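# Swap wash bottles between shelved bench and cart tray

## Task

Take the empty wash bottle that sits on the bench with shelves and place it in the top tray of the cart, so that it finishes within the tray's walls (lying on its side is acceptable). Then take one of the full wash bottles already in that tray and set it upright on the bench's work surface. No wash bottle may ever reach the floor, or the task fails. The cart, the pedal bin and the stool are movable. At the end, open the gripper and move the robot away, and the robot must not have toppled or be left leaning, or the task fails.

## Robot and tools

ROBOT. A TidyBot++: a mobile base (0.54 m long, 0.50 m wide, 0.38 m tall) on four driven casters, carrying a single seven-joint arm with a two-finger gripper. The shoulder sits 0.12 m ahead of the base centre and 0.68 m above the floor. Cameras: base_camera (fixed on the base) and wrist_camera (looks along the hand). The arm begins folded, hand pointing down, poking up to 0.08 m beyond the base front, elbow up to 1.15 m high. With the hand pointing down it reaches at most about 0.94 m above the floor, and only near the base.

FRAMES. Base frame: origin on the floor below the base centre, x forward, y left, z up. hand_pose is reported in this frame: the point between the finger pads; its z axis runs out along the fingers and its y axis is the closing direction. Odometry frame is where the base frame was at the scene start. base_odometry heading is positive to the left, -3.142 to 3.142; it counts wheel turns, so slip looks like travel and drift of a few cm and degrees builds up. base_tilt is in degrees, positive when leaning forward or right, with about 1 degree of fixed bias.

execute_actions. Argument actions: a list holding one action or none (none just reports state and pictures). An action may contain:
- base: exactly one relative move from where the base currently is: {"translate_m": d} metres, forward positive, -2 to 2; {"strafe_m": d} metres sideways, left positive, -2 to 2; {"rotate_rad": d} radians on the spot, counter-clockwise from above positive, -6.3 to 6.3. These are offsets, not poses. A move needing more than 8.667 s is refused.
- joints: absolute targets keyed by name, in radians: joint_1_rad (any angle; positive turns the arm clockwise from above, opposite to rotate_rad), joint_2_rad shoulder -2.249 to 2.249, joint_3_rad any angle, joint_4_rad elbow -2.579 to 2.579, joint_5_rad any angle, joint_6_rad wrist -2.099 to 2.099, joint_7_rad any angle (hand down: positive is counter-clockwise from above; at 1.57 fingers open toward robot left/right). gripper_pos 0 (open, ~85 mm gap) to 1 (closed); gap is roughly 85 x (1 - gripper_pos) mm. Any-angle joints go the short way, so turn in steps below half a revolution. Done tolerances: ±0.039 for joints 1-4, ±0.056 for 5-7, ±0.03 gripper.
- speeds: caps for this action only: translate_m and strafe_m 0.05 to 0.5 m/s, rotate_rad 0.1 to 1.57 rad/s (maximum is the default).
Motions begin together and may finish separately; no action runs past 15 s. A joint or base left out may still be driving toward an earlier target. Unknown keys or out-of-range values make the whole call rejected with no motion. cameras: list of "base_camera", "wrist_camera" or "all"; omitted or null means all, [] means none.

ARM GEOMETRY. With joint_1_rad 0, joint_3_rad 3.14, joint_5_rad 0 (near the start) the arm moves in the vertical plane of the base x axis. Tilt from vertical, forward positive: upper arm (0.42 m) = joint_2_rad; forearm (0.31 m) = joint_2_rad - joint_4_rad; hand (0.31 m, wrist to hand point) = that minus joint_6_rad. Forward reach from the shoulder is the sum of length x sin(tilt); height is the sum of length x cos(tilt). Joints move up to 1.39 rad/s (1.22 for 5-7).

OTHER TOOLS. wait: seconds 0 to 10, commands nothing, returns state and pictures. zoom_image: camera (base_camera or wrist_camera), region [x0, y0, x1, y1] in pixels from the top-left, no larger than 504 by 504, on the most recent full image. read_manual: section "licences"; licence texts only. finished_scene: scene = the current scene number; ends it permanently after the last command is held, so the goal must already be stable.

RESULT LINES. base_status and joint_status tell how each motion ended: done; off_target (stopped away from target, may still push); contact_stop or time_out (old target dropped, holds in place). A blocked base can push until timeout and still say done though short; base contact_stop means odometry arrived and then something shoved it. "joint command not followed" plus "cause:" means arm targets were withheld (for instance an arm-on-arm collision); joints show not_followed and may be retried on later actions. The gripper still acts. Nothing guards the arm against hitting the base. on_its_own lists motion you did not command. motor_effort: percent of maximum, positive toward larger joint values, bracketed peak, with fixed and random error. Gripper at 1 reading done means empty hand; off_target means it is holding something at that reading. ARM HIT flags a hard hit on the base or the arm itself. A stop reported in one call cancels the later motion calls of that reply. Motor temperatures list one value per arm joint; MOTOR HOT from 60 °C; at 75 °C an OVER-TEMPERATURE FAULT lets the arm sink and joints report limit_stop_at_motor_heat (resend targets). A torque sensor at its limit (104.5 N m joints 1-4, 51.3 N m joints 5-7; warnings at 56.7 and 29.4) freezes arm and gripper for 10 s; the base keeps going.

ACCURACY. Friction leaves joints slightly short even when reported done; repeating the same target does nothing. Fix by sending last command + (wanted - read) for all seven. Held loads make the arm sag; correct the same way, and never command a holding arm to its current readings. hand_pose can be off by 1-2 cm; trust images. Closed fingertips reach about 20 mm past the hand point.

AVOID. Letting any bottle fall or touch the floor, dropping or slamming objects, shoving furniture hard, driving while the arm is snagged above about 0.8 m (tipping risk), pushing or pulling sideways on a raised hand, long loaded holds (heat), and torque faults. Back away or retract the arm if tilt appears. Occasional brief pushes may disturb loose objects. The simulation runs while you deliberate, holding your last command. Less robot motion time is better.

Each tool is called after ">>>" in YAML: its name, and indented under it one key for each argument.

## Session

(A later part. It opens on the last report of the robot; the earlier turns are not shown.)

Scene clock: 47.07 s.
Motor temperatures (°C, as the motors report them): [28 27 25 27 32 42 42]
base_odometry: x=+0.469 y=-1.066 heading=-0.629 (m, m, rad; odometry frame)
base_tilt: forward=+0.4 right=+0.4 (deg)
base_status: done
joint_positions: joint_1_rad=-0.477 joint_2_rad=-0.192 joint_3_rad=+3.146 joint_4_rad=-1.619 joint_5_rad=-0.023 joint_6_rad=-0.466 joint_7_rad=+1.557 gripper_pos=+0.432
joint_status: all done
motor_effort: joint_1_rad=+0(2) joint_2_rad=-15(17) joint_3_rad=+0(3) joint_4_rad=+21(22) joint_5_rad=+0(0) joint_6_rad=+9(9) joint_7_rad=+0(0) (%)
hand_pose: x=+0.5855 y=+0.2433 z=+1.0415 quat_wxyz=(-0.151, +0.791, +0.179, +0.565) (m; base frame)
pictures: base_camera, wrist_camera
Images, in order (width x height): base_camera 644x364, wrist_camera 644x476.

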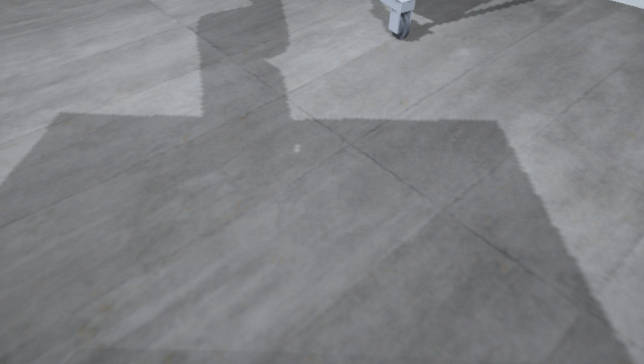

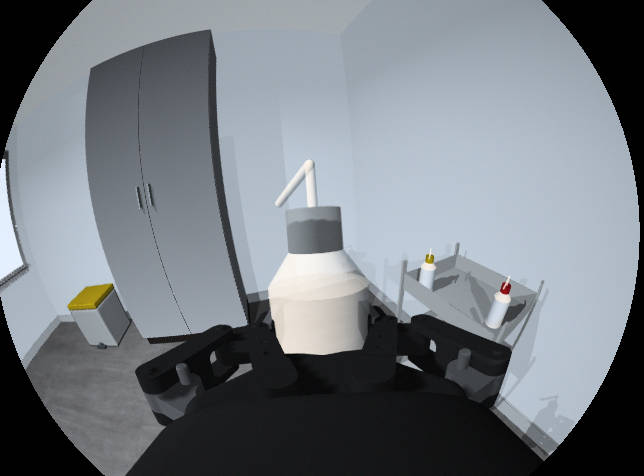

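>>> execute_actions:
  actions:
    - {"base":{"rotate_rad":0.63},"joints":{"joint_1_rad":0.3},"speeds":{"rotate_rad":0.6}}
  cameras: []

>>> execute_actions:
  actions:
    - {"base":{"strafe_m":-0.4},"joints":{"joint_1_rad":-0.3},"speeds":{"strafe_m":0.25}}

Scene clock: 49.77 s.
Motor temperatures (°C, as the motors report them): [28 27 25 27 32 42 42]
base_odometry: x=+0.470 y=-1.066 heading=+0.000 (m, m, rad; odometry frame)
base_tilt: forward=+0.4 right=+0.4 (deg)
base_status: done
joint_positions: joint_1_rad=+0.277 joint_2_rad=-0.192 joint_3_rad=+3.145 joint_4_rad=-1.618 joint_5_rad=-0.023 joint_6_rad=-0.466 joint_7_rad=+1.557 gripper_pos=+0.432
joint_status: all done
motor_effort: joint_1_rad=+0(3) joint_2_rad=-16(19) joint_3_rad=+0(2) joint_4_rad=+21(23) joint_5_rad=+1(0) joint_6_rad=+9(9) joint_7_rad=+0(1) (%)
hand_pose: x=+0.6257 y=-0.1416 z=+1.0418 quat_wxyz=(+0.067, +0.801, -0.124, +0.581) (m; base frame)
pictures: none
No camera images: the call's "cameras" was empty. Leave "cameras" out to get every camera's image.

Scene clock: 52.23 s.
Motor temperatures (°C, as the motors report them): [28 27 25 27 32 42 42]
base_odometry: x=+0.471 y=-1.467 heading=+0.002 (m, m, rad; odometry frame)
base_tilt: forward=+0.5 right=+0.4 (deg)
base_status: done
joint_positions: joint_1_rad=-0.276 joint_2_rad=-0.192 joint_3_rad=+3.144 joint_4_rad=-1.618 joint_5_rad=-0.023 joint_6_rad=-0.466 joint_7_rad=+1.557 gripper_pos=+0.432
joint_status: all done
motor_effort: joint_1_rad=+0(2) joint_2_rad=-15(18) joint_3_rad=-1(2) joint_4_rad=+21(22) joint_5_rad=+0(0) joint_6_rad=+8(9) joint_7_rad=+0(0) (%)
hand_pose: x=+0.6245 y=+0.1459 z=+1.0420 quat_wxyz=(-0.094, +0.805, +0.099, +0.577) (m; base frame)
pictures: base_camera, wrist_camera
Images, in order (width x height): base_camera 644x364, wrist_camera 644x476.

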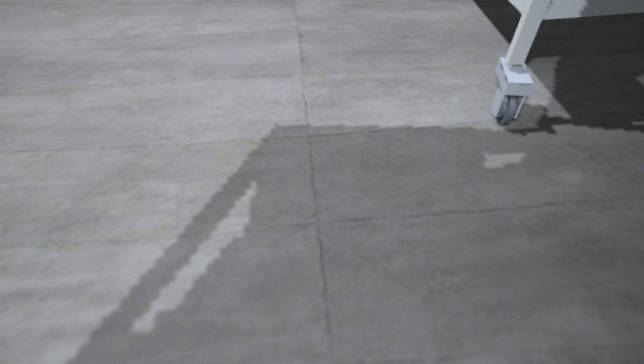

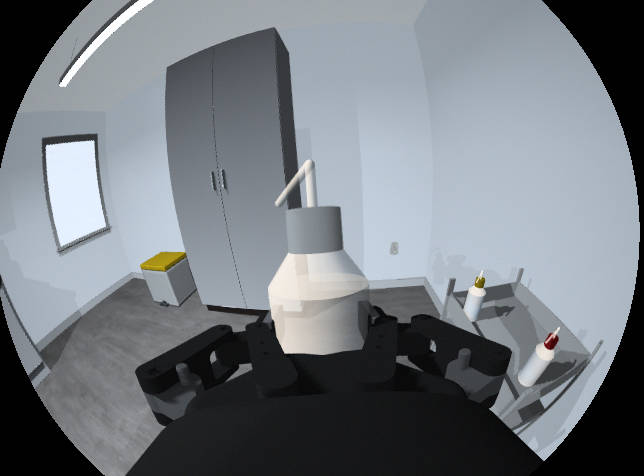

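>>> execute_actions:
  actions:
    - {"base":{"strafe_m":-0.35},"joints":{"joint_6_rad":-0.8},"speeds":{"strafe_m":0.2}}

Scene clock: 55.00 s.
Motor temperatures (°C, as the motors report them): [28 27 25 27 32 42 42]
base_odometry: x=+0.472 y=-1.817 heading=+0.003 (m, m, rad; odometry frame)
base_tilt: forward=+0.5 right=+0.3 (deg)
base_status: done
joint_positions: joint_1_rad=-0.278 joint_2_rad=-0.192 joint_3_rad=+3.144 joint_4_rad=-1.610 joint_5_rad=-0.022 joint_6_rad=-0.781 joint_7_rad=+1.557 gripper_pos=+0.432
joint_status: all done
motor_effort: joint_1_rad=-1(1) joint_2_rad=-14(17) joint_3_rad=-1(2) joint_4_rad=+21(23) joint_5_rad=+0(0) joint_6_rad=+7(10) joint_7_rad=+0(1) (%)
hand_pose: x=+0.5813 y=+0.1371 z=+0.9599 quat_wxyz=(-0.076, +0.884, +0.113, +0.448) (m; base frame)
pictures: base_camera, wrist_camera
Images, in order (width x height): base_camera 644x364, wrist_camera 644x476.

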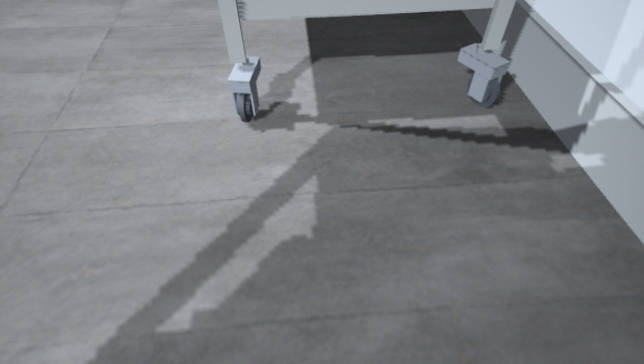

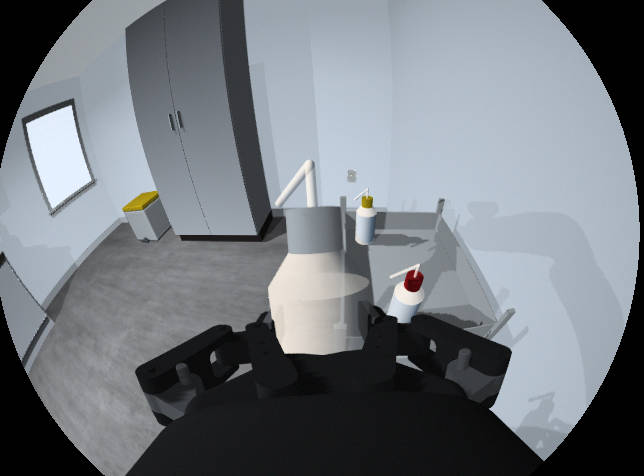

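>>> execute_actions:
  actions:
    - {"base":{"strafe_m":0.85},"joints":{"joint_1_rad":0,"joint_6_rad":-0.2}}
  cameras: []

>>> execute_actions:
  actions:
    - {"base":{"translate_m":0.9}}
  cameras: []

>>> execute_actions:
  actions:
    - {"base":{"rotate_rad":-1.57},"joints":{"joint_1_rad":-0.3,"joint_6_rad":-0.7},"speeds":{"rotate_rad":0.8}}

Scene clock: 59.07 s.
Motor temperatures (°C, as the motors report them): [28 27 25 27 32 42 42]
base_odometry: x=+0.468 y=-0.967 heading=+0.004 (m, m, rad; odometry frame)
base_tilt: forward=+0.4 right=+0.4 (deg)
base_status: done
joint_positions: joint_1_rad=-0.018 joint_2_rad=-0.192 joint_3_rad=+3.144 joint_4_rad=-1.610 joint_5_rad=-0.022 joint_6_rad=-0.240 joint_7_rad=+1.557 gripper_pos=+0.432
joint_status: all done
motor_effort: joint_1_rad=-1(1) joint_2_rad=-16(18) joint_3_rad=+0(3) joint_4_rad=+22(22) joint_5_rad=+0(0) joint_6_rad=+9(9) joint_7_rad=+0(1) (%)
hand_pose: x=+0.6593 y=+0.0112 z=+1.1158 quat_wxyz=(-0.019, +0.737, -0.005, +0.675) (m; base frame)
pictures: none
No camera images: the call's "cameras" was empty. Leave "cameras" out to get every camera's image.

Scene clock: 62.23 s.
Motor temperatures (°C, as the motors report them): [28 27 25 27 32 42 42]
base_odometry: x=+1.368 y=-0.962 heading=+0.005 (m, m, rad; odometry frame)
base_tilt: forward=+0.4 right=+0.3 (deg)
base_status: done
joint_positions: joint_1_rad=-0.018 joint_2_rad=-0.194 joint_3_rad=+3.144 joint_4_rad=-1.610 joint_5_rad=-0.022 joint_6_rad=-0.240 joint_7_rad=+1.557 gripper_pos=+0.432
joint_status: not commanded
motor_effort: joint_1_rad=+0(2) joint_2_rad=-16(20) joint_3_rad=+0(1) joint_4_rad=+22(22) joint_5_rad=+0(0) joint_6_rad=+9(10) joint_7_rad=+0(0) (%)
hand_pose: x=+0.6587 y=+0.0112 z=+1.1167 quat_wxyz=(-0.019, +0.736, -0.005, +0.676) (m; base frame)
pictures: none
No camera images: the call's "cameras" was empty. Leave "cameras" out to get every camera's image.

Scene clock: 65.00 s.
Motor temperatures (°C, as the motors report them): [28 27 25 27 32 42 42]
base_odometry: x=+1.368 y=-0.962 heading=-1.564 (m, m, rad; odometry frame)
base_tilt: forward=+0.5 right=+0.4 (deg)
base_status: done
joint_positions: joint_1_rad=-0.276 joint_2_rad=-0.194 joint_3_rad=+3.143 joint_4_rad=-1.609 joint_5_rad=-0.022 joint_6_rad=-0.663 joint_7_rad=+1.557 gripper_pos=+0.432
joint_status: all done
motor_effort: joint_1_rad=-1(2) joint_2_rad=-15(16) joint_3_rad=+0(3) joint_4_rad=+21(22) joint_5_rad=+0(1) joint_6_rad=+8(9) joint_7_rad=+0(0) (%)
hand_pose: x=+0.6004 y=+0.1414 z=+0.9921 quat_wxyz=(-0.083, +0.855, +0.108, +0.500) (m; base frame)
pictures: base_camera, wrist_camera
Images, in order (width x height): base_camera 644x364, wrist_camera 644x476.

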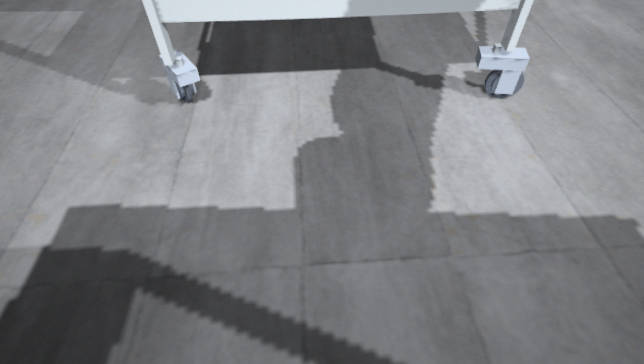

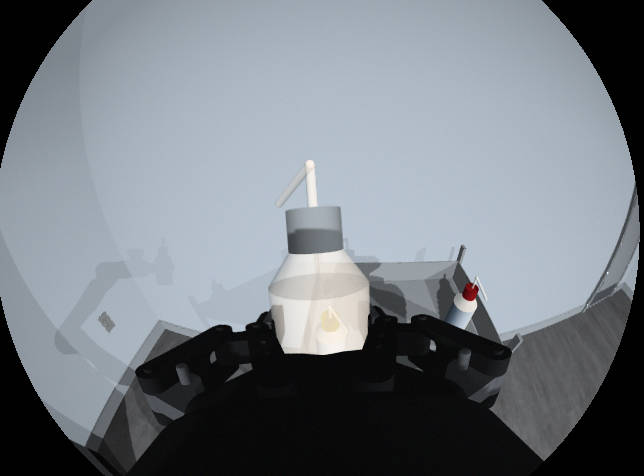

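>>> execute_actions:
  actions:
    - {"joints":{"joint_1_rad":-0.75,"joint_2_rad":-0.3,"joint_6_rad":-0.45}}
  cameras: ["wrist_camera"]

>>> zoom_image:
  camera: "wrist_camera"
  region: [370, 200, 600, 400]

Scene clock: 66.80 s.
Motor temperatures (°C, as the motors report them): [28 27 25 27 32 42 42]
base_odometry: x=+1.368 y=-0.962 heading=-1.564 (m, m, rad; odometry frame)
base_tilt: forward=+0.5 right=+0.4 (deg)
base_status: not commanded
joint_positions: joint_1_rad=-0.725 joint_2_rad=-0.280 joint_3_rad=+3.143 joint_4_rad=-1.609 joint_5_rad=-0.022 joint_6_rad=-0.495 joint_7_rad=+1.557 gripper_pos=+0.432
joint_status: all done
motor_effort: joint_1_rad=-1(0) joint_2_rad=-12(16) joint_3_rad=+0(1) joint_4_rad=+21(22) joint_5_rad=+0(0) joint_6_rad=+9(9) joint_7_rad=+1(0) (%)
hand_pose: x=+0.4834 y=+0.3278 z=+1.0836 quat_wxyz=(-0.230, +0.743, +0.271, +0.568) (m; base frame)
pictures: wrist_camera
Images, in order (width x height): wrist_camera 644x476.

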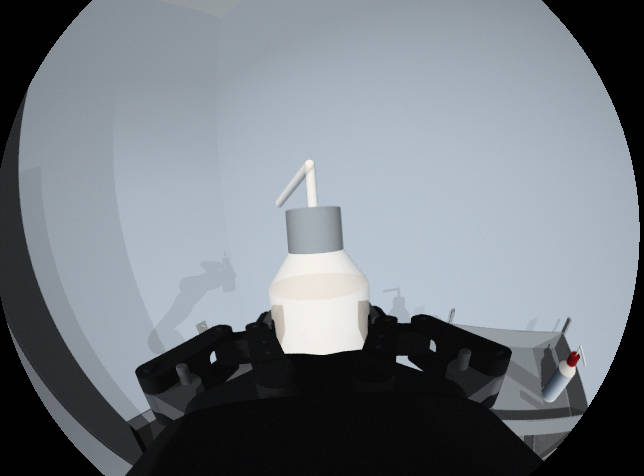

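Region (370, 200, 600, 400) of wrist_camera's 644x476 image, scaled by 2.191; it fills the top 438 rows of this view, and the rest is white.

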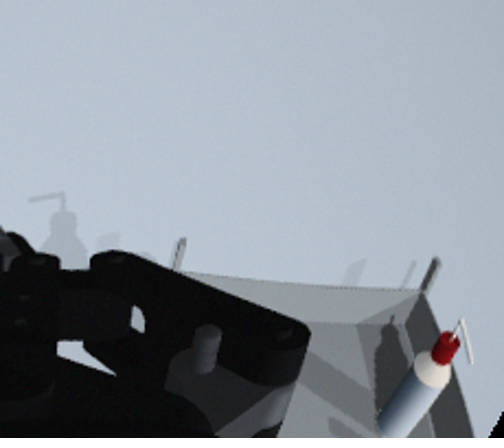

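>>> execute_actions:
  actions:
    - {"joints":{"joint_1_rad":0.05,"joint_6_rad":-0.3}}
  cameras: []

>>> execute_actions:
  actions:
    - {"joints":{"joint_2_rad":0.2,"joint_4_rad":-1.49,"joint_6_rad":-0.1}}
  cameras: []

>>> execute_actions:
  actions:
    - {"joints":{"joint_2_rad":0.34,"joint_6_rad":-0.05}}

Scene clock: 69.57 s.
Motor temperatures (°C, as the motors report them): [28 27 25 27 32 42 42]
base_odometry: x=+1.368 y=-0.962 heading=-1.564 (m, m, rad; odometry frame)
base_tilt: forward=+0.4 right=+0.3 (deg)
base_status: not commanded
joint_positions: joint_1_rad=+0.025 joint_2_rad=-0.280 joint_3_rad=+3.143 joint_4_rad=-1.609 joint_5_rad=-0.022 joint_6_rad=-0.346 joint_7_rad=+1.557 gripper_pos=+0.432
joint_status: all done
motor_effort: joint_1_rad=-1(1) joint_2_rad=-12(12) joint_3_rad=+0(1) joint_4_rad=+21(21) joint_5_rad=+0(0) joint_6_rad=+9(10) joint_7_rad=+0(0) (%)
hand_pose: x=+0.6173 y=-0.0094 z=+1.1290 quat_wxyz=(-0.006, +0.743, -0.020, +0.669) (m; base frame)
pictures: none
No camera images: the call's "cameras" was empty. Leave "cameras" out to get every camera's image.

Scene clock: 71.50 s.
Motor temperatures (°C, as the motors report them): [28 27 25 27 32 42 42]
base_odometry: x=+1.368 y=-0.962 heading=-1.564 (m, m, rad; odometry frame)
base_tilt: forward=+0.5 right=+0.3 (deg)
base_status: not commanded
joint_positions: joint_1_rad=+0.025 joint_2_rad=+0.204 joint_3_rad=+3.143 joint_4_rad=-1.509 joint_5_rad=-0.022 joint_6_rad=-0.146 joint_7_rad=+1.557 gripper_pos=+0.432
joint_status: all done
motor_effort: joint_1_rad=+0(0) joint_2_rad=-31(32) joint_3_rad=-1(0) joint_4_rad=+21(23) joint_5_rad=+0(0) joint_6_rad=+9(9) joint_7_rad=+1(1) (%)
hand_pose: x=+0.8136 y=-0.0156 z=+0.9610 quat_wxyz=(-0.004, +0.801, -0.023, +0.598) (m; base frame)
pictures: none
No camera images: the call's "cameras" was empty. Leave "cameras" out to get every camera's image.

Scene clock: 72.60 s.
Motor temperatures (°C, as the motors report them): [28 27 25 27 32 42 42]
base_odometry: x=+1.368 y=-0.962 heading=-1.564 (m, m, rad; odometry frame)
base_tilt: forward=+0.4 right=+0.3 (deg)
base_status: not commanded
joint_positions: joint_1_rad=+0.025 joint_2_rad=+0.343 joint_3_rad=+3.143 joint_4_rad=-1.503 joint_5_rad=-0.022 joint_6_rad=-0.097 joint_7_rad=+1.557 gripper_pos=+0.432
joint_status: all done
motor_effort: joint_1_rad=-1(1) joint_2_rad=-35(39) joint_3_rad=-1(1) joint_4_rad=+21(22) joint_5_rad=+0(1) joint_6_rad=+9(9) joint_7_rad=+0(0) (%)
hand_pose: x=+0.8528 y=-0.0169 z=+0.8793 quat_wxyz=(-0.003, +0.825, -0.024, +0.564) (m; base frame)
pictures: base_camera, wrist_camera
Images, in order (width x height): base_camera 644x364, wrist_camera 644x476.

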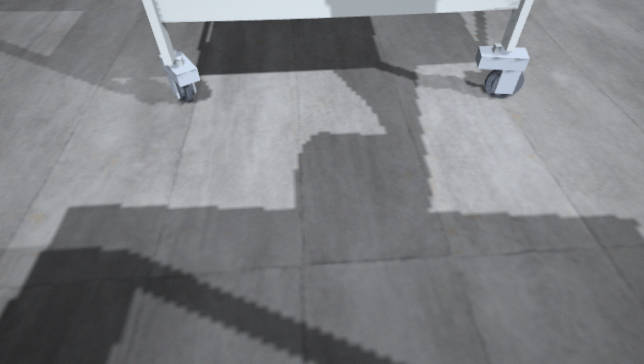

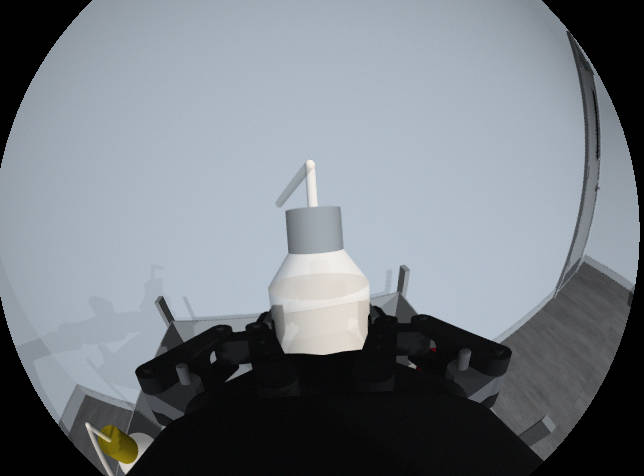

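>>> execute_actions:
  actions:
    - {"joints":{"joint_2_rad":0.41,"joint_6_rad":0.02,"joint_1_rad":0.02},"speeds":{}}

action 0: "speeds" must be an object that gives a speed for at least one key that is commanded beside it, as in {"translate_m": 0.5}; or leave "speeds" out

>>> execute_actions:
  actions:
    - {"joints":{"joint_2_rad":0.41,"joint_6_rad":0.02}}

Scene clock: 74.03 s.
Motor temperatures (°C, as the motors report them): [28 27 25 27 32 42 42]
base_odometry: x=+1.368 y=-0.962 heading=-1.564 (m, m, rad; odometry frame)
base_tilt: forward=+0.4 right=+0.3 (deg)
base_status: not commanded
joint_positions: joint_1_rad=+0.025 joint_2_rad=+0.402 joint_3_rad=+3.143 joint_4_rad=-1.503 joint_5_rad=-0.022 joint_6_rad=-0.024 joint_7_rad=+1.557 gripper_pos=+0.432
joint_status: all done
motor_effort: joint_1_rad=-1(1) joint_2_rad=-37(39) joint_3_rad=-1(1) joint_4_rad=+21(21) joint_5_rad=+0(1) joint_6_rad=+8(9) joint_7_rad=+0(0) (%)
hand_pose: x=+0.8719 y=-0.0178 z=+0.8562 quat_wxyz=(-0.003, +0.822, -0.025, +0.569) (m; base frame)
pictures: base_camera, wrist_camera
Images, in order (width x height): base_camera 644x364, wrist_camera 644x476.

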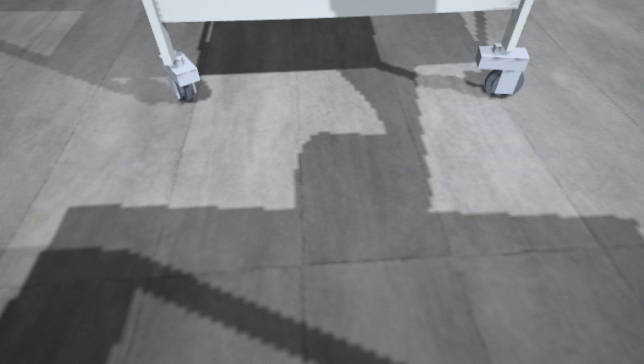

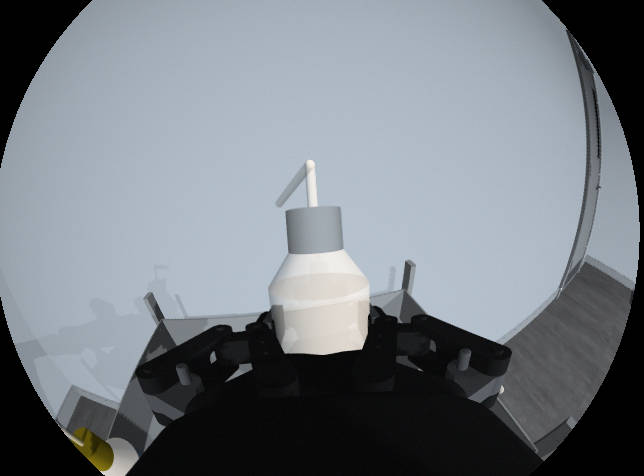

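>>> execute_actions:
  actions:
    - {"joints":{"joint_2_rad":0.49,"joint_4_rad":-1.58,"joint_6_rad":0.14}}

Scene clock: 75.20 s.
Motor temperatures (°C, as the motors report them): [28 27 25 27 32 42 42]
base_odometry: x=+1.368 y=-0.962 heading=-1.564 (m, m, rad; odometry frame)
base_tilt: forward=+0.5 right=+0.4 (deg)
base_status: not commanded
joint_positions: joint_1_rad=+0.025 joint_2_rad=+0.489 joint_3_rad=+3.143 joint_4_rad=-1.574 joint_5_rad=-0.022 joint_6_rad=+0.094 joint_7_rad=+1.557 gripper_pos=+0.432
joint_status: all done
motor_effort: joint_1_rad=+1(0) joint_2_rad=-38(41) joint_3_rad=-1(1) joint_4_rad=+19(21) joint_5_rad=+0(0) joint_6_rad=+8(9) joint_7_rad=+1(0) (%)
hand_pose: x=+0.8806 y=-0.0188 z=+0.7839 quat_wxyz=(-0.002, +0.833, -0.026, +0.553) (m; base frame)
pictures: base_camera, wrist_camera
Images, in order (width x height): base_camera 644x364, wrist_camera 644x476.

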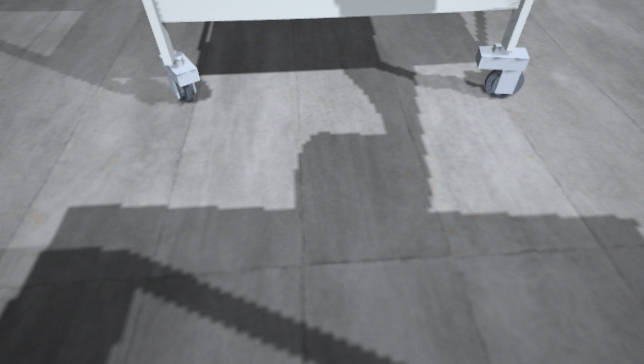

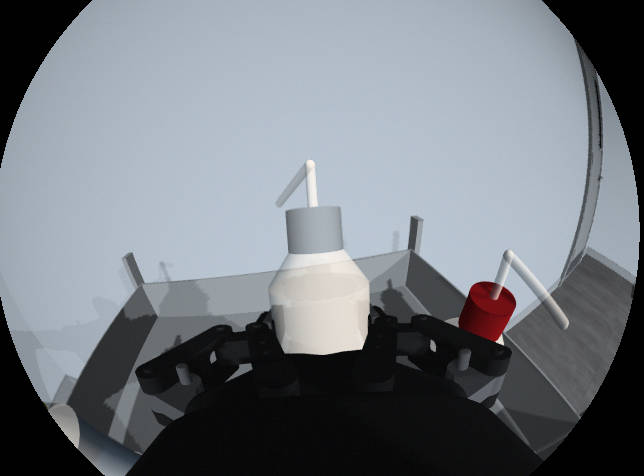

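>>> execute_actions:
  actions:
    - {"joints":{"joint_1_rad":-0.06,"joint_2_rad":0.55,"joint_4_rad":-1.62,"joint_6_rad":0.24}}

Scene clock: 76.93 s.
Motor temperatures (°C, as the motors report them): [28 27 25 27 32 42 42]
base_odometry: x=+1.368 y=-0.962 heading=-1.564 (m, m, rad; odometry frame)
base_tilt: forward=+0.5 right=+0.4 (deg)
base_status: not commanded
joint_positions: joint_1_rad=-0.046 joint_2_rad=+0.540 joint_3_rad=+3.142 joint_4_rad=-1.607 joint_5_rad=-0.022 joint_6_rad=+0.194 joint_7_rad=+1.557 gripper_pos=+0.432
joint_status: all done
motor_effort: joint_1_rad=-1(3) joint_2_rad=-39(42) joint_3_rad=-1(2) joint_4_rad=+19(20) joint_5_rad=+0(0) joint_6_rad=+9(9) joint_7_rad=+0(0) (%)
hand_pose: x=+0.8869 y=+0.0350 z=+0.7550 quat_wxyz=(-0.021, +0.829, +0.003, +0.559) (m; base frame)
pictures: base_camera, wrist_camera
Images, in order (width x height): base_camera 644x364, wrist_camera 644x476.

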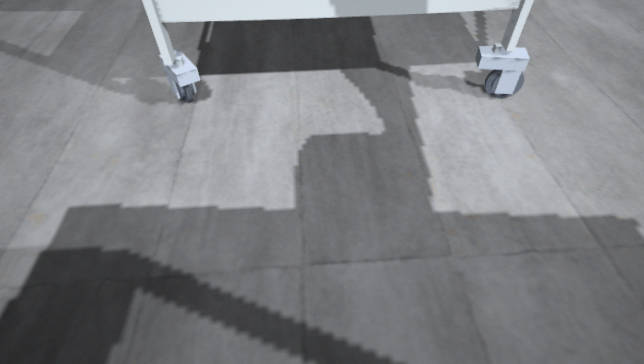

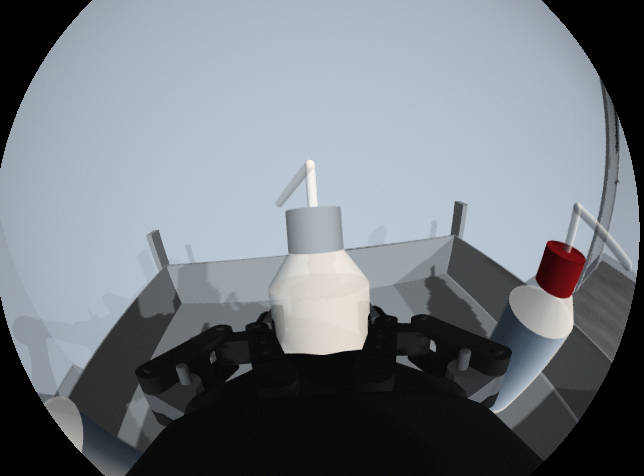

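>>> execute_actions:
  actions:
    - {"joints":{"joint_2_rad":0.6,"joint_4_rad":-1.64,"joint_6_rad":0.27}}

Scene clock: 77.93 s.
Motor temperatures (°C, as the motors report them): [28 27 25 27 32 42 42]
base_odometry: x=+1.368 y=-0.962 heading=-1.564 (m, m, rad; odometry frame)
base_tilt: forward=+0.5 right=+0.4 (deg)
base_status: not commanded
joint_positions: joint_1_rad=-0.046 joint_2_rad=+0.566 joint_3_rad=+3.142 joint_4_rad=-1.616 joint_5_rad=-0.022 joint_6_rad=+0.240 joint_7_rad=+1.557 gripper_pos=+0.432
joint_status: all done
motor_effort: joint_1_rad=+0(0) joint_2_rad=-36(41) joint_3_rad=-1(1) joint_4_rad=+17(18) joint_5_rad=+1(1) joint_6_rad=+6(9) joint_7_rad=+1(0) (%)
hand_pose: x=+0.8915 y=+0.0350 z=+0.7441 quat_wxyz=(-0.020, +0.825, +0.003, +0.564) (m; base frame)
pictures: base_camera, wrist_camera
Images, in order (width x height): base_camera 644x364, wrist_camera 644x476.

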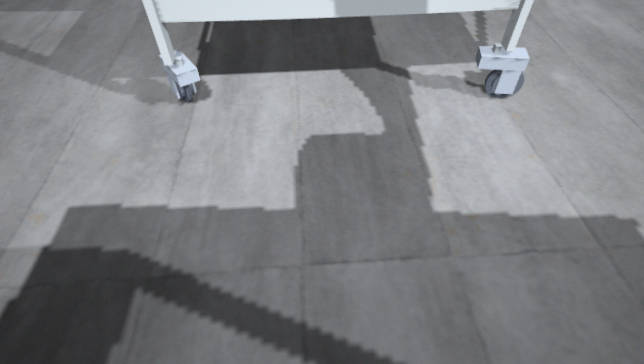

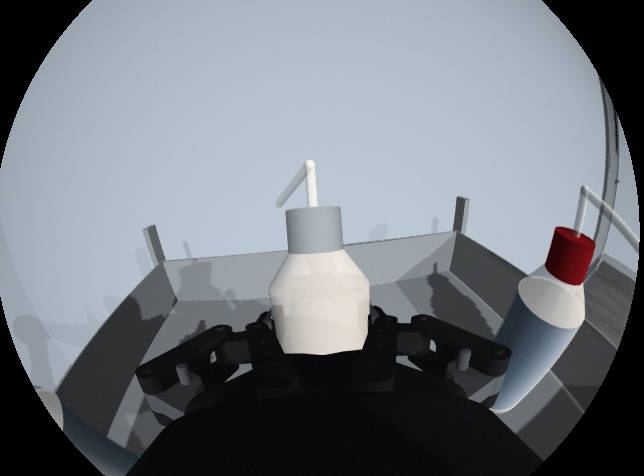

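Contact (j2 stalled, efforts dropped). Release.

>>> execute_actions:
  actions:
    - {"joints":{"joint_2_rad":0.57,"gripper_pos":0.1}}

Scene clock: 79.07 s.
Motor temperatures (°C, as the motors report them): [28 27 25 27 32 42 42]
base_odometry: x=+1.368 y=-0.962 heading=-1.564 (m, m, rad; odometry frame)
base_tilt: forward=+0.4 right=+0.3 (deg)
base_status: not commanded
joint_positions: joint_1_rad=-0.046 joint_2_rad=+0.565 joint_3_rad=+3.142 joint_4_rad=-1.627 joint_5_rad=-0.022 joint_6_rad=+0.241 joint_7_rad=+1.557 gripper_pos=+0.100
joint_status: all done
motor_effort: joint_1_rad=-1(0) joint_2_rad=-39(39) joint_3_rad=-1(1) joint_4_rad=+18(19) joint_5_rad=+1(1) joint_6_rad=+8(9) joint_7_rad=-1(1) (%)
hand_pose: x=+0.8883 y=+0.0348 z=+0.7389 quat_wxyz=(-0.020, +0.828, +0.003, +0.560) (m; base frame)
pictures: base_camera, wrist_camera
Images, in order (width x height): base_camera 644x364, wrist_camera 644x476.

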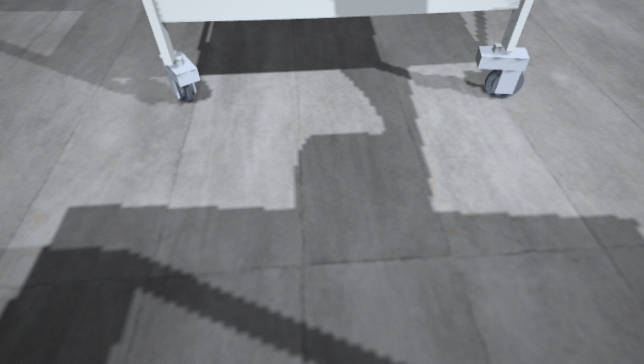

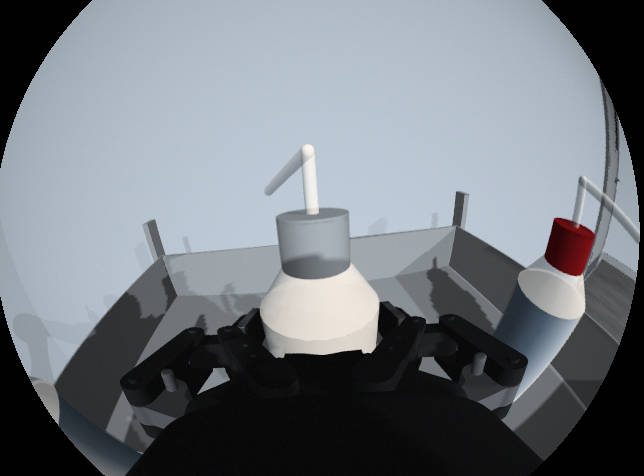

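>>> execute_actions:
  actions:
    - {"base":{"translate_m":-0.07},"joints":{"joint_2_rad":0.53,"gripper_pos":0},"speeds":{"translate_m":0.08}}
  cameras: ["wrist_camera"]

>>> execute_actions:
  actions:
    - {"joints":{"joint_2_rad":0.3,"joint_6_rad":-0.1}}
  cameras: ["wrist_camera"]

Scene clock: 80.87 s.
Motor temperatures (°C, as the motors report them): [28 27 25 27 32 42 42]
base_odometry: x=+1.368 y=-0.892 heading=-1.565 (m, m, rad; odometry frame)
base_tilt: forward=+0.4 right=+0.4 (deg)
base_status: done
joint_positions: joint_1_rad=-0.046 joint_2_rad=+0.542 joint_3_rad=+3.142 joint_4_rad=-1.628 joint_5_rad=-0.022 joint_6_rad=+0.241 joint_7_rad=+1.557 gripper_pos=+0.000
joint_status: all done
motor_effort: joint_1_rad=-1(1) joint_2_rad=-39(42) joint_3_rad=-1(2) joint_4_rad=+18(19) joint_5_rad=+0(0) joint_6_rad=+8(9) joint_7_rad=+0(1) (%)
hand_pose: x=+0.8862 y=+0.0347 z=+0.7558 quat_wxyz=(-0.021, +0.822, +0.003, +0.569) (m; base frame)
pictures: wrist_camera
Images, in order (width x height): wrist_camera 644x476.

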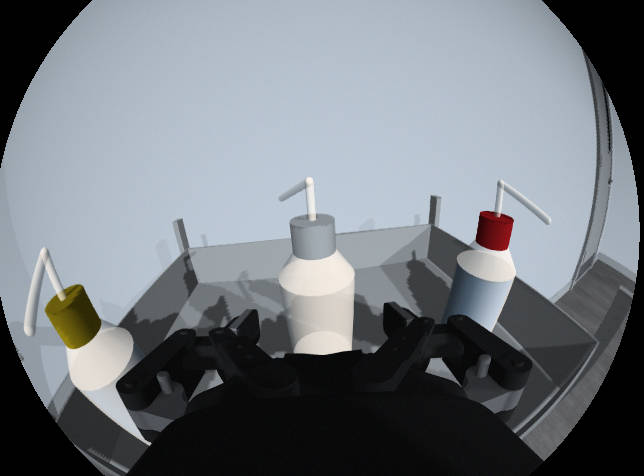

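Scene clock: 82.13 s.
Motor temperatures (°C, as the motors report them): [28 27 25 27 32 42 42]
base_odometry: x=+1.368 y=-0.892 heading=-1.565 (m, m, rad; odometry frame)
base_tilt: forward=+0.4 right=+0.3 (deg)
base_status: not commanded
joint_positions: joint_1_rad=-0.046 joint_2_rad=+0.300 joint_3_rad=+3.142 joint_4_rad=-1.628 joint_5_rad=-0.022 joint_6_rad=-0.056 joint_7_rad=+1.557 gripper_pos=+0.000
joint_status: all done
motor_effort: joint_1_rad=+0(0) joint_2_rad=-33(42) joint_3_rad=-1(1) joint_4_rad=+20(20) joint_5_rad=+0(0) joint_6_rad=+8(8) joint_7_rad=+0(1) (%)
hand_pose: x=+0.8220 y=+0.0337 z=+0.8483 quat_wxyz=(-0.022, +0.837, +0.005, +0.546) (m; base frame)
pictures: wrist_camera
Images, in order (width x height): wrist_camera 644x476.

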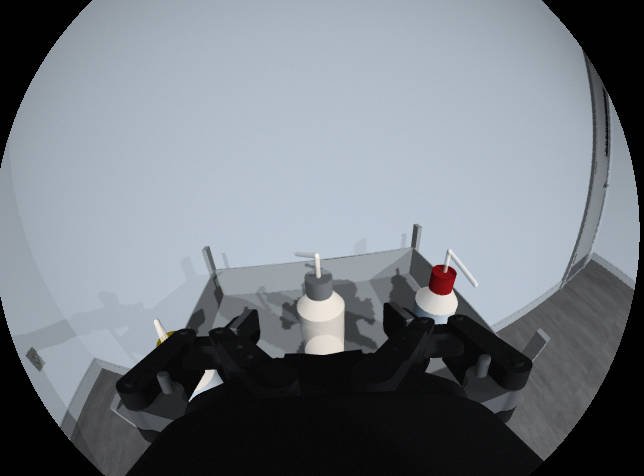

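>>> execute_actions:
  actions:
    - {"base":{"strafe_m":-0.165},"speeds":{"strafe_m":0.1}}
  cameras: []

>>> execute_actions:
  actions:
    - {"joints":{"joint_2_rad":0.53,"joint_6_rad":0.27}}
  cameras: ["wrist_camera"]

Scene clock: 84.90 s.
Motor temperatures (°C, as the motors report them): [28 27 25 27 32 42 42]
base_odometry: x=+1.202 y=-0.893 heading=-1.566 (m, m, rad; odometry frame)
base_tilt: forward=+0.4 right=+0.3 (deg)
base_status: done
joint_positions: joint_1_rad=-0.048 joint_2_rad=+0.300 joint_3_rad=+3.142 joint_4_rad=-1.628 joint_5_rad=-0.022 joint_6_rad=-0.057 joint_7_rad=+1.557 gripper_pos=+0.000
joint_status: not commanded
motor_effort: joint_1_rad=-2(3) joint_2_rad=-32(33) joint_3_rad=-1(3) joint_4_rad=+20(20) joint_5_rad=+1(0) joint_6_rad=+8(8) joint_7_rad=+0(0) (%)
hand_pose: x=+0.8219 y=+0.0348 z=+0.8480 quat_wxyz=(-0.023, +0.838, +0.005, +0.546) (m; base frame)
pictures: none
No camera images: the call's "cameras" was empty. Leave "cameras" out to get every camera's image.

Scene clock: 86.13 s.
Motor temperatures (°C, as the motors report them): [28 27 25 27 32 42 42]
base_odometry: x=+1.202 y=-0.893 heading=-1.566 (m, m, rad; odometry frame)
base_tilt: forward=+0.5 right=+0.3 (deg)
base_status: not commanded
joint_positions: joint_1_rad=-0.048 joint_2_rad=+0.519 joint_3_rad=+3.142 joint_4_rad=-1.629 joint_5_rad=-0.020 joint_6_rad=+0.233 joint_7_rad=+1.557 gripper_pos=+0.000
joint_status: all done
motor_effort: joint_1_rad=+0(0) joint_2_rad=-37(42) joint_3_rad=-1(1) joint_4_rad=+18(20) joint_5_rad=+0(1) joint_6_rad=+8(9) joint_7_rad=+1(1) (%)
hand_pose: x=+0.8834 y=+0.0360 z=+0.7709 quat_wxyz=(-0.021, +0.818, +0.005, +0.575) (m; base frame)
pictures: wrist_camera
Images, in order (width x height): wrist_camera 644x476.

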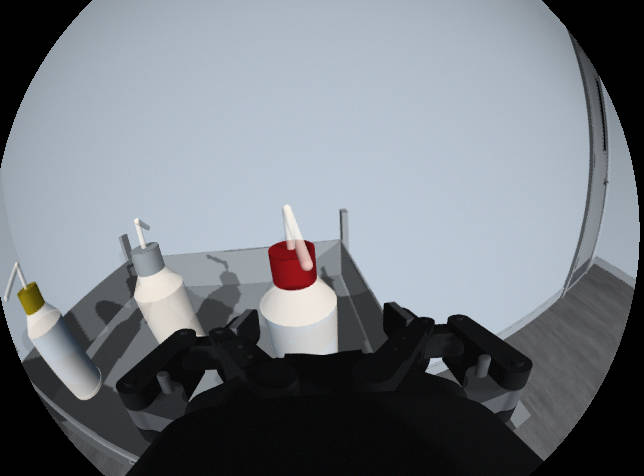

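>>> execute_actions:
  actions:
    - {"base":{"strafe_m":0.024},"joints":{"joint_2_rad":0.575},"speeds":{"strafe_m":0.05}}
  cameras: []

>>> execute_actions:
  actions:
    - {"base":{"translate_m":0.04},"speeds":{"translate_m":0.05}}
  cameras: ["wrist_camera"]

Scene clock: 87.30 s.
Motor temperatures (°C, as the motors report them): [28 27 25 27 32 42 42]
base_odometry: x=+1.227 y=-0.892 heading=-1.566 (m, m, rad; odometry frame)
base_tilt: forward=+0.4 right=+0.3 (deg)
base_status: done
joint_positions: joint_1_rad=-0.049 joint_2_rad=+0.563 joint_3_rad=+3.142 joint_4_rad=-1.630 joint_5_rad=-0.020 joint_6_rad=+0.233 joint_7_rad=+1.557 gripper_pos=+0.000
joint_status: all done
motor_effort: joint_1_rad=+0(6) joint_2_rad=-40(40) joint_3_rad=-1(4) joint_4_rad=+18(19) joint_5_rad=+1(1) joint_6_rad=+8(8) joint_7_rad=+0(0) (%)
hand_pose: x=+0.8862 y=+0.0370 z=+0.7366 quat_wxyz=(-0.020, +0.830, +0.005, +0.557) (m; base frame)
pictures: none
No camera images: the call's "cameras" was empty. Leave "cameras" out to get every camera's image.

Scene clock: 88.57 s.
Motor temperatures (°C, as the motors report them): [28 27 25 27 32 42 42]
base_odometry: x=+1.226 y=-0.933 heading=-1.566 (m, m, rad; odometry frame)
base_tilt: forward=+0.5 right=+0.4 (deg)
base_status: done
joint_positions: joint_1_rad=-0.049 joint_2_rad=+0.563 joint_3_rad=+3.142 joint_4_rad=-1.630 joint_5_rad=-0.020 joint_6_rad=+0.233 joint_7_rad=+1.557 gripper_pos=+0.000
joint_status: not commanded
motor_effort: joint_1_rad=+0(0) joint_2_rad=-38(41) joint_3_rad=-1(1) joint_4_rad=+18(19) joint_5_rad=+1(0) joint_6_rad=+8(9) joint_7_rad=+0(0) (%)
hand_pose: x=+0.8861 y=+0.0370 z=+0.7361 quat_wxyz=(-0.020, +0.831, +0.005, +0.556) (m; base frame)
pictures: wrist_camera
Images, in order (width x height): wrist_camera 644x476.

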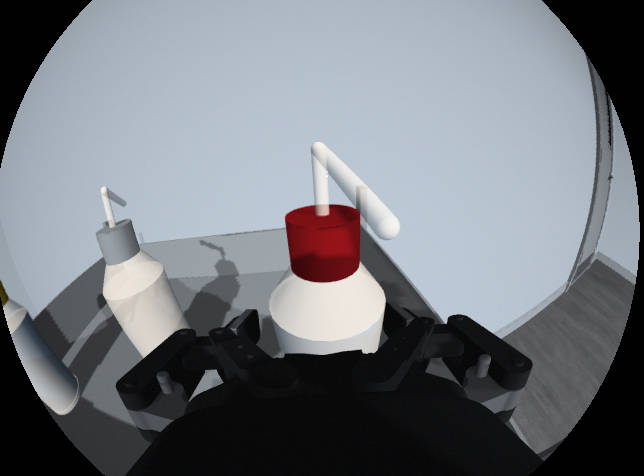

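>>> execute_actions:
  actions:
    - {"joints":{"gripper_pos":1}}
  cameras: ["wrist_camera"]

>>> execute_actions:
  actions:
    - {"joints":{"joint_2_rad":0.25,"joint_6_rad":-0.08}}
  cameras: ["wrist_camera"]

Scene clock: 89.80 s.
Motor temperatures (°C, as the motors report them): [28 27 25 27 32 42 42]
base_odometry: x=+1.226 y=-0.933 heading=-1.566 (m, m, rad; odometry frame)
base_tilt: forward=+0.5 right=+0.4 (deg)
base_status: not commanded
joint_positions: joint_1_rad=-0.049 joint_2_rad=+0.563 joint_3_rad=+3.142 joint_4_rad=-1.630 joint_5_rad=-0.020 joint_6_rad=+0.235 joint_7_rad=+1.557 gripper_pos=+0.427
joint_status: gripper_pos off_target (ended at +0.427, target +1.000)
motor_effort: joint_1_rad=+0(3) joint_2_rad=-38(39) joint_3_rad=-1(2) joint_4_rad=+17(18) joint_5_rad=+0(0) joint_6_rad=+8(8) joint_7_rad=-1(0) (%)
hand_pose: x=+0.8864 y=+0.0370 z=+0.7368 quat_wxyz=(-0.020, +0.830, +0.005, +0.557) (m; base frame)
pictures: wrist_camera
Images, in order (width x height): wrist_camera 644x476.

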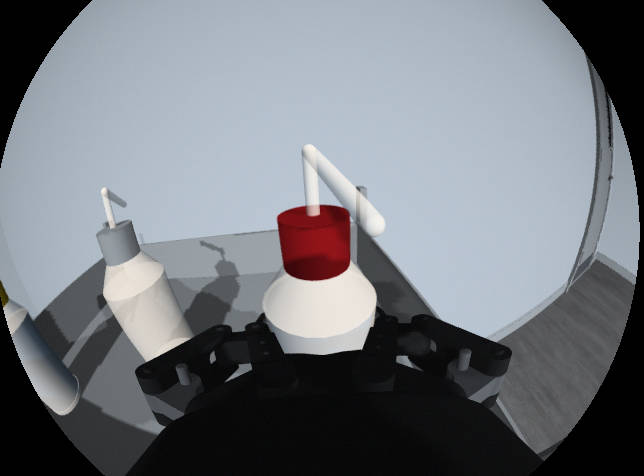

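Scene clock: 91.40 s.
Motor temperatures (°C, as the motors report them): [28 27 25 27 32 42 42]
base_odometry: x=+1.226 y=-0.933 heading=-1.566 (m, m, rad; odometry frame)
base_tilt: forward=+0.4 right=+0.3 (deg)
base_status: not commanded
joint_positions: joint_1_rad=-0.049 joint_2_rad=+0.265 joint_3_rad=+3.142 joint_4_rad=-1.646 joint_5_rad=-0.020 joint_6_rad=-0.053 joint_7_rad=+1.557 gripper_pos=+0.427
joint_status: all done
motor_effort: joint_1_rad=+0(1) joint_2_rad=-36(47) joint_3_rad=-1(1) joint_4_rad=+23(23) joint_5_rad=+1(0) joint_6_rad=+11(11) joint_7_rad=+0(1) (%)
hand_pose: x=+0.8123 y=+0.0351 z=+0.8635 quat_wxyz=(-0.023, +0.832, +0.007, +0.555) (m; base frame)
pictures: wrist_camera
Images, in order (width x height): wrist_camera 644x476.

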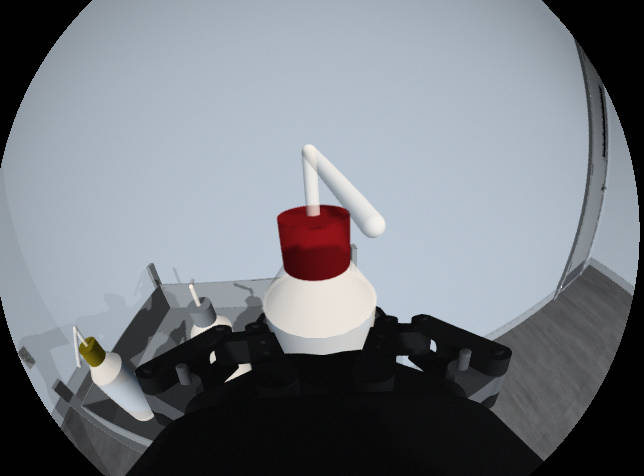

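>>> execute_actions:
  actions:
    - {"joints":{"joint_2_rad":0.1,"joint_4_rad":-1.4,"joint_6_rad":-0.46,"joint_1_rad":0}}
  cameras: []

>>> execute_actions:
  actions:
    - {"base":{"translate_m":-0.15},"speeds":{"translate_m":0.3}}
  cameras: []

>>> execute_actions:
  actions:
    - {"base":{"rotate_rad":-1.534},"speeds":{"rotate_rad":0.7}}
  cameras: []

>>> execute_actions:
  actions:
    - {"base":{"translate_m":1.5},"joints":{"joint_2_rad":0.18,"joint_4_rad":-1.06,"joint_6_rad":-0.6},"speeds":{"translate_m":0.35}}

Scene clock: 93.43 s.
Motor temperatures (°C, as the motors report them): [28 27 25 27 32 42 42]
base_odometry: x=+1.226 y=-0.933 heading=-1.566 (m, m, rad; odometry frame)
base_tilt: forward=+0.4 right=+0.4 (deg)
base_status: not commanded
joint_positions: joint_1_rad=-0.026 joint_2_rad=+0.115 joint_3_rad=+3.142 joint_4_rad=-1.420 joint_5_rad=-0.020 joint_6_rad=-0.433 joint_7_rad=+1.557 gripper_pos=+0.427
joint_status: all done
motor_effort: joint_1_rad=-1(0) joint_2_rad=-30(38) joint_3_rad=+0(1) joint_4_rad=+24(24) joint_5_rad=+1(0) joint_6_rad=+10(11) joint_7_rad=+0(1) (%)
hand_pose: x=+0.7683 y=+0.0204 z=+0.9909 quat_wxyz=(-0.019, +0.833, +0.000, +0.554) (m; base frame)
pictures: none
No camera images: the call's "cameras" was empty. Leave "cameras" out to get every camera's image.

Scene clock: 94.90 s.
Motor temperatures (°C, as the motors report them): [28 27 25 27 32 42 42]
base_odometry: x=+1.225 y=-0.782 heading=-1.566 (m, m, rad; odometry frame)
base_tilt: forward=+0.4 right=+0.4 (deg)
base_status: done
joint_positions: joint_1_rad=-0.025 joint_2_rad=+0.113 joint_3_rad=+3.142 joint_4_rad=-1.420 joint_5_rad=-0.020 joint_6_rad=-0.437 joint_7_rad=+1.557 gripper_pos=+0.427
joint_status: not commanded
motor_effort: joint_1_rad=-1(3) joint_2_rad=-29(35) joint_3_rad=+0(3) joint_4_rad=+23(25) joint_5_rad=+0(0) joint_6_rad=+11(11) joint_7_rad=+0(1) (%)
hand_pose: x=+0.7670 y=+0.0195 z=+0.9913 quat_wxyz=(-0.019, +0.833, -0.001, +0.553) (m; base frame)
pictures: none
No camera images: the call's "cameras" was empty. Leave "cameras" out to get every camera's image.

Scene clock: 97.83 s.
Motor temperatures (°C, as the motors report them): [28 27 25 27 32 42 42]
base_odometry: x=+1.225 y=-0.782 heading=-3.099 (m, m, rad; odometry frame)
base_tilt: forward=+0.5 right=+0.4 (deg)
base_status: done
joint_positions: joint_1_rad=-0.007 joint_2_rad=+0.113 joint_3_rad=+3.142 joint_4_rad=-1.420 joint_5_rad=-0.020 joint_6_rad=-0.437 joint_7_rad=+1.557 gripper_pos=+0.427
joint_status: not commanded
motor_effort: joint_1_rad=+0(6) joint_2_rad=-30(32) joint_3_rad=+0(4) joint_4_rad=+24(24) joint_5_rad=+0(1) joint_6_rad=+10(11) joint_7_rad=+0(1) (%)
hand_pose: x=+0.7673 y=+0.0084 z=+0.9913 quat_wxyz=(-0.014, +0.833, -0.008, +0.553) (m; base frame)
pictures: none
No camera images: the call's "cameras" was empty. Leave "cameras" out to get every camera's image.

Scene clock: 103.10 s.
Motor temperatures (°C, as the motors report them): [28 27 25 27 32 42 42]
base_odometry: x=-0.274 y=-0.844 heading=-3.100 (m, m, rad; odometry frame)
base_tilt: forward=+0.4 right=+0.4 (deg)
base_status: done
joint_positions: joint_1_rad=-0.007 joint_2_rad=+0.193 joint_3_rad=+3.142 joint_4_rad=-1.089 joint_5_rad=-0.020 joint_6_rad=-0.576 joint_7_rad=+1.557 gripper_pos=+0.427
joint_status: all done
motor_effort: joint_1_rad=+0(1) joint_2_rad=-34(34) joint_3_rad=-1(1) joint_4_rad=+24(26) joint_5_rad=+0(0) joint_6_rad=+11(12) joint_7_rad=+0(1) (%)
hand_pose: x=+0.7994 y=+0.0094 z=+1.0965 quat_wxyz=(-0.015, +0.801, -0.006, +0.599) (m; base frame)
pictures: base_camera, wrist_camera
Images, in order (width x height): base_camera 644x364, wrist_camera 644x476.

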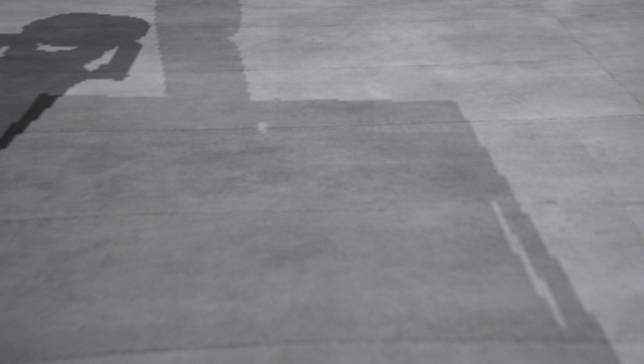

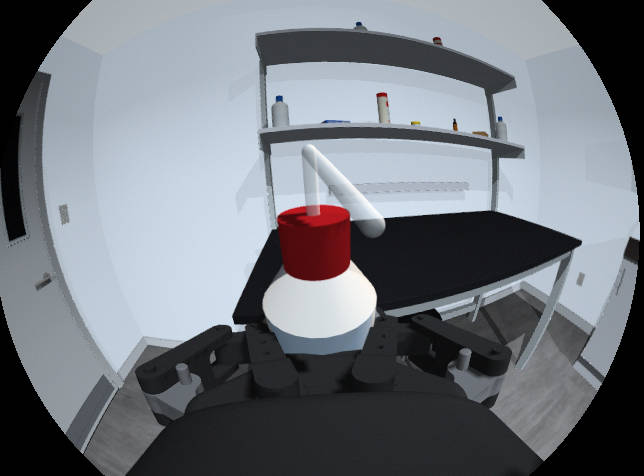

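>>> execute_actions:
  actions:
    - {"base":{"strafe_m":-0.15},"speeds":{"strafe_m":0.25}}
  cameras: []

>>> execute_actions:
  actions:
    - {"base":{"translate_m":0.47},"speeds":{"translate_m":0.25}}

Scene clock: 104.80 s.
Motor temperatures (°C, as the motors report them): [28 27 25 27 32 42 42]
base_odometry: x=-0.280 y=-0.694 heading=-3.100 (m, m, rad; odometry frame)
base_tilt: forward=+0.4 right=+0.4 (deg)
base_status: done
joint_positions: joint_1_rad=-0.005 joint_2_rad=+0.193 joint_3_rad=+3.142 joint_4_rad=-1.089 joint_5_rad=-0.020 joint_6_rad=-0.577 joint_7_rad=+1.557 gripper_pos=+0.427
joint_status: not commanded
motor_effort: joint_1_rad=-1(3) joint_2_rad=-33(34) joint_3_rad=-1(2) joint_4_rad=+23(24) joint_5_rad=+0(1) joint_6_rad=+11(11) joint_7_rad=-1(0) (%)
hand_pose: x=+0.7993 y=+0.0081 z=+1.0963 quat_wxyz=(-0.015, +0.801, -0.007, +0.598) (m; base frame)
pictures: none
No camera images: the call's "cameras" was empty. Leave "cameras" out to get every camera's image.

Scene clock: 107.53 s.
Motor temperatures (°C, as the motors report them): [28 27 25 27 32 42 42]
base_odometry: x=-0.750 y=-0.713 heading=-3.100 (m, m, rad; odometry frame)
base_tilt: forward=+0.5 right=+0.4 (deg)
base_status: done
joint_positions: joint_1_rad=-0.005 joint_2_rad=+0.196 joint_3_rad=+3.142 joint_4_rad=-1.088 joint_5_rad=-0.020 joint_6_rad=-0.578 joint_7_rad=+1.557 gripper_pos=+0.427
joint_status: not commanded
motor_effort: joint_1_rad=-1(1) joint_2_rad=-32(36) joint_3_rad=-1(0) joint_4_rad=+23(25) joint_5_rad=+0(0) joint_6_rad=+11(12) joint_7_rad=+0(0) (%)
hand_pose: x=+0.8006 y=+0.0081 z=+1.0938 quat_wxyz=(-0.015, +0.802, -0.007, +0.597) (m; base frame)
pictures: base_camera, wrist_camera
Images, in order (width x height): base_camera 644x364, wrist_camera 644x476.

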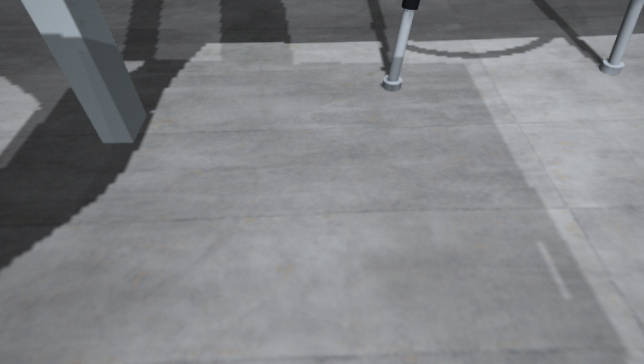

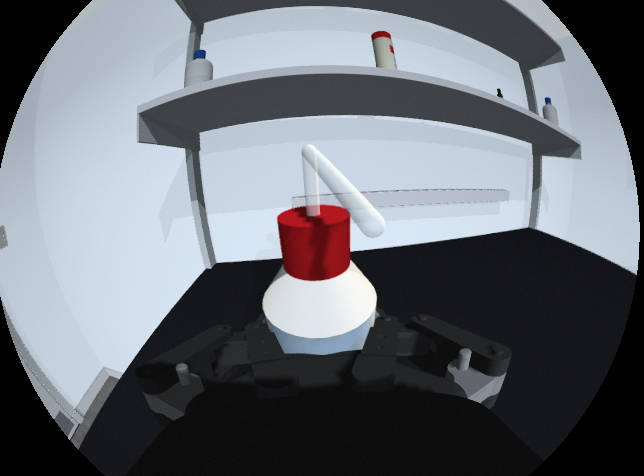

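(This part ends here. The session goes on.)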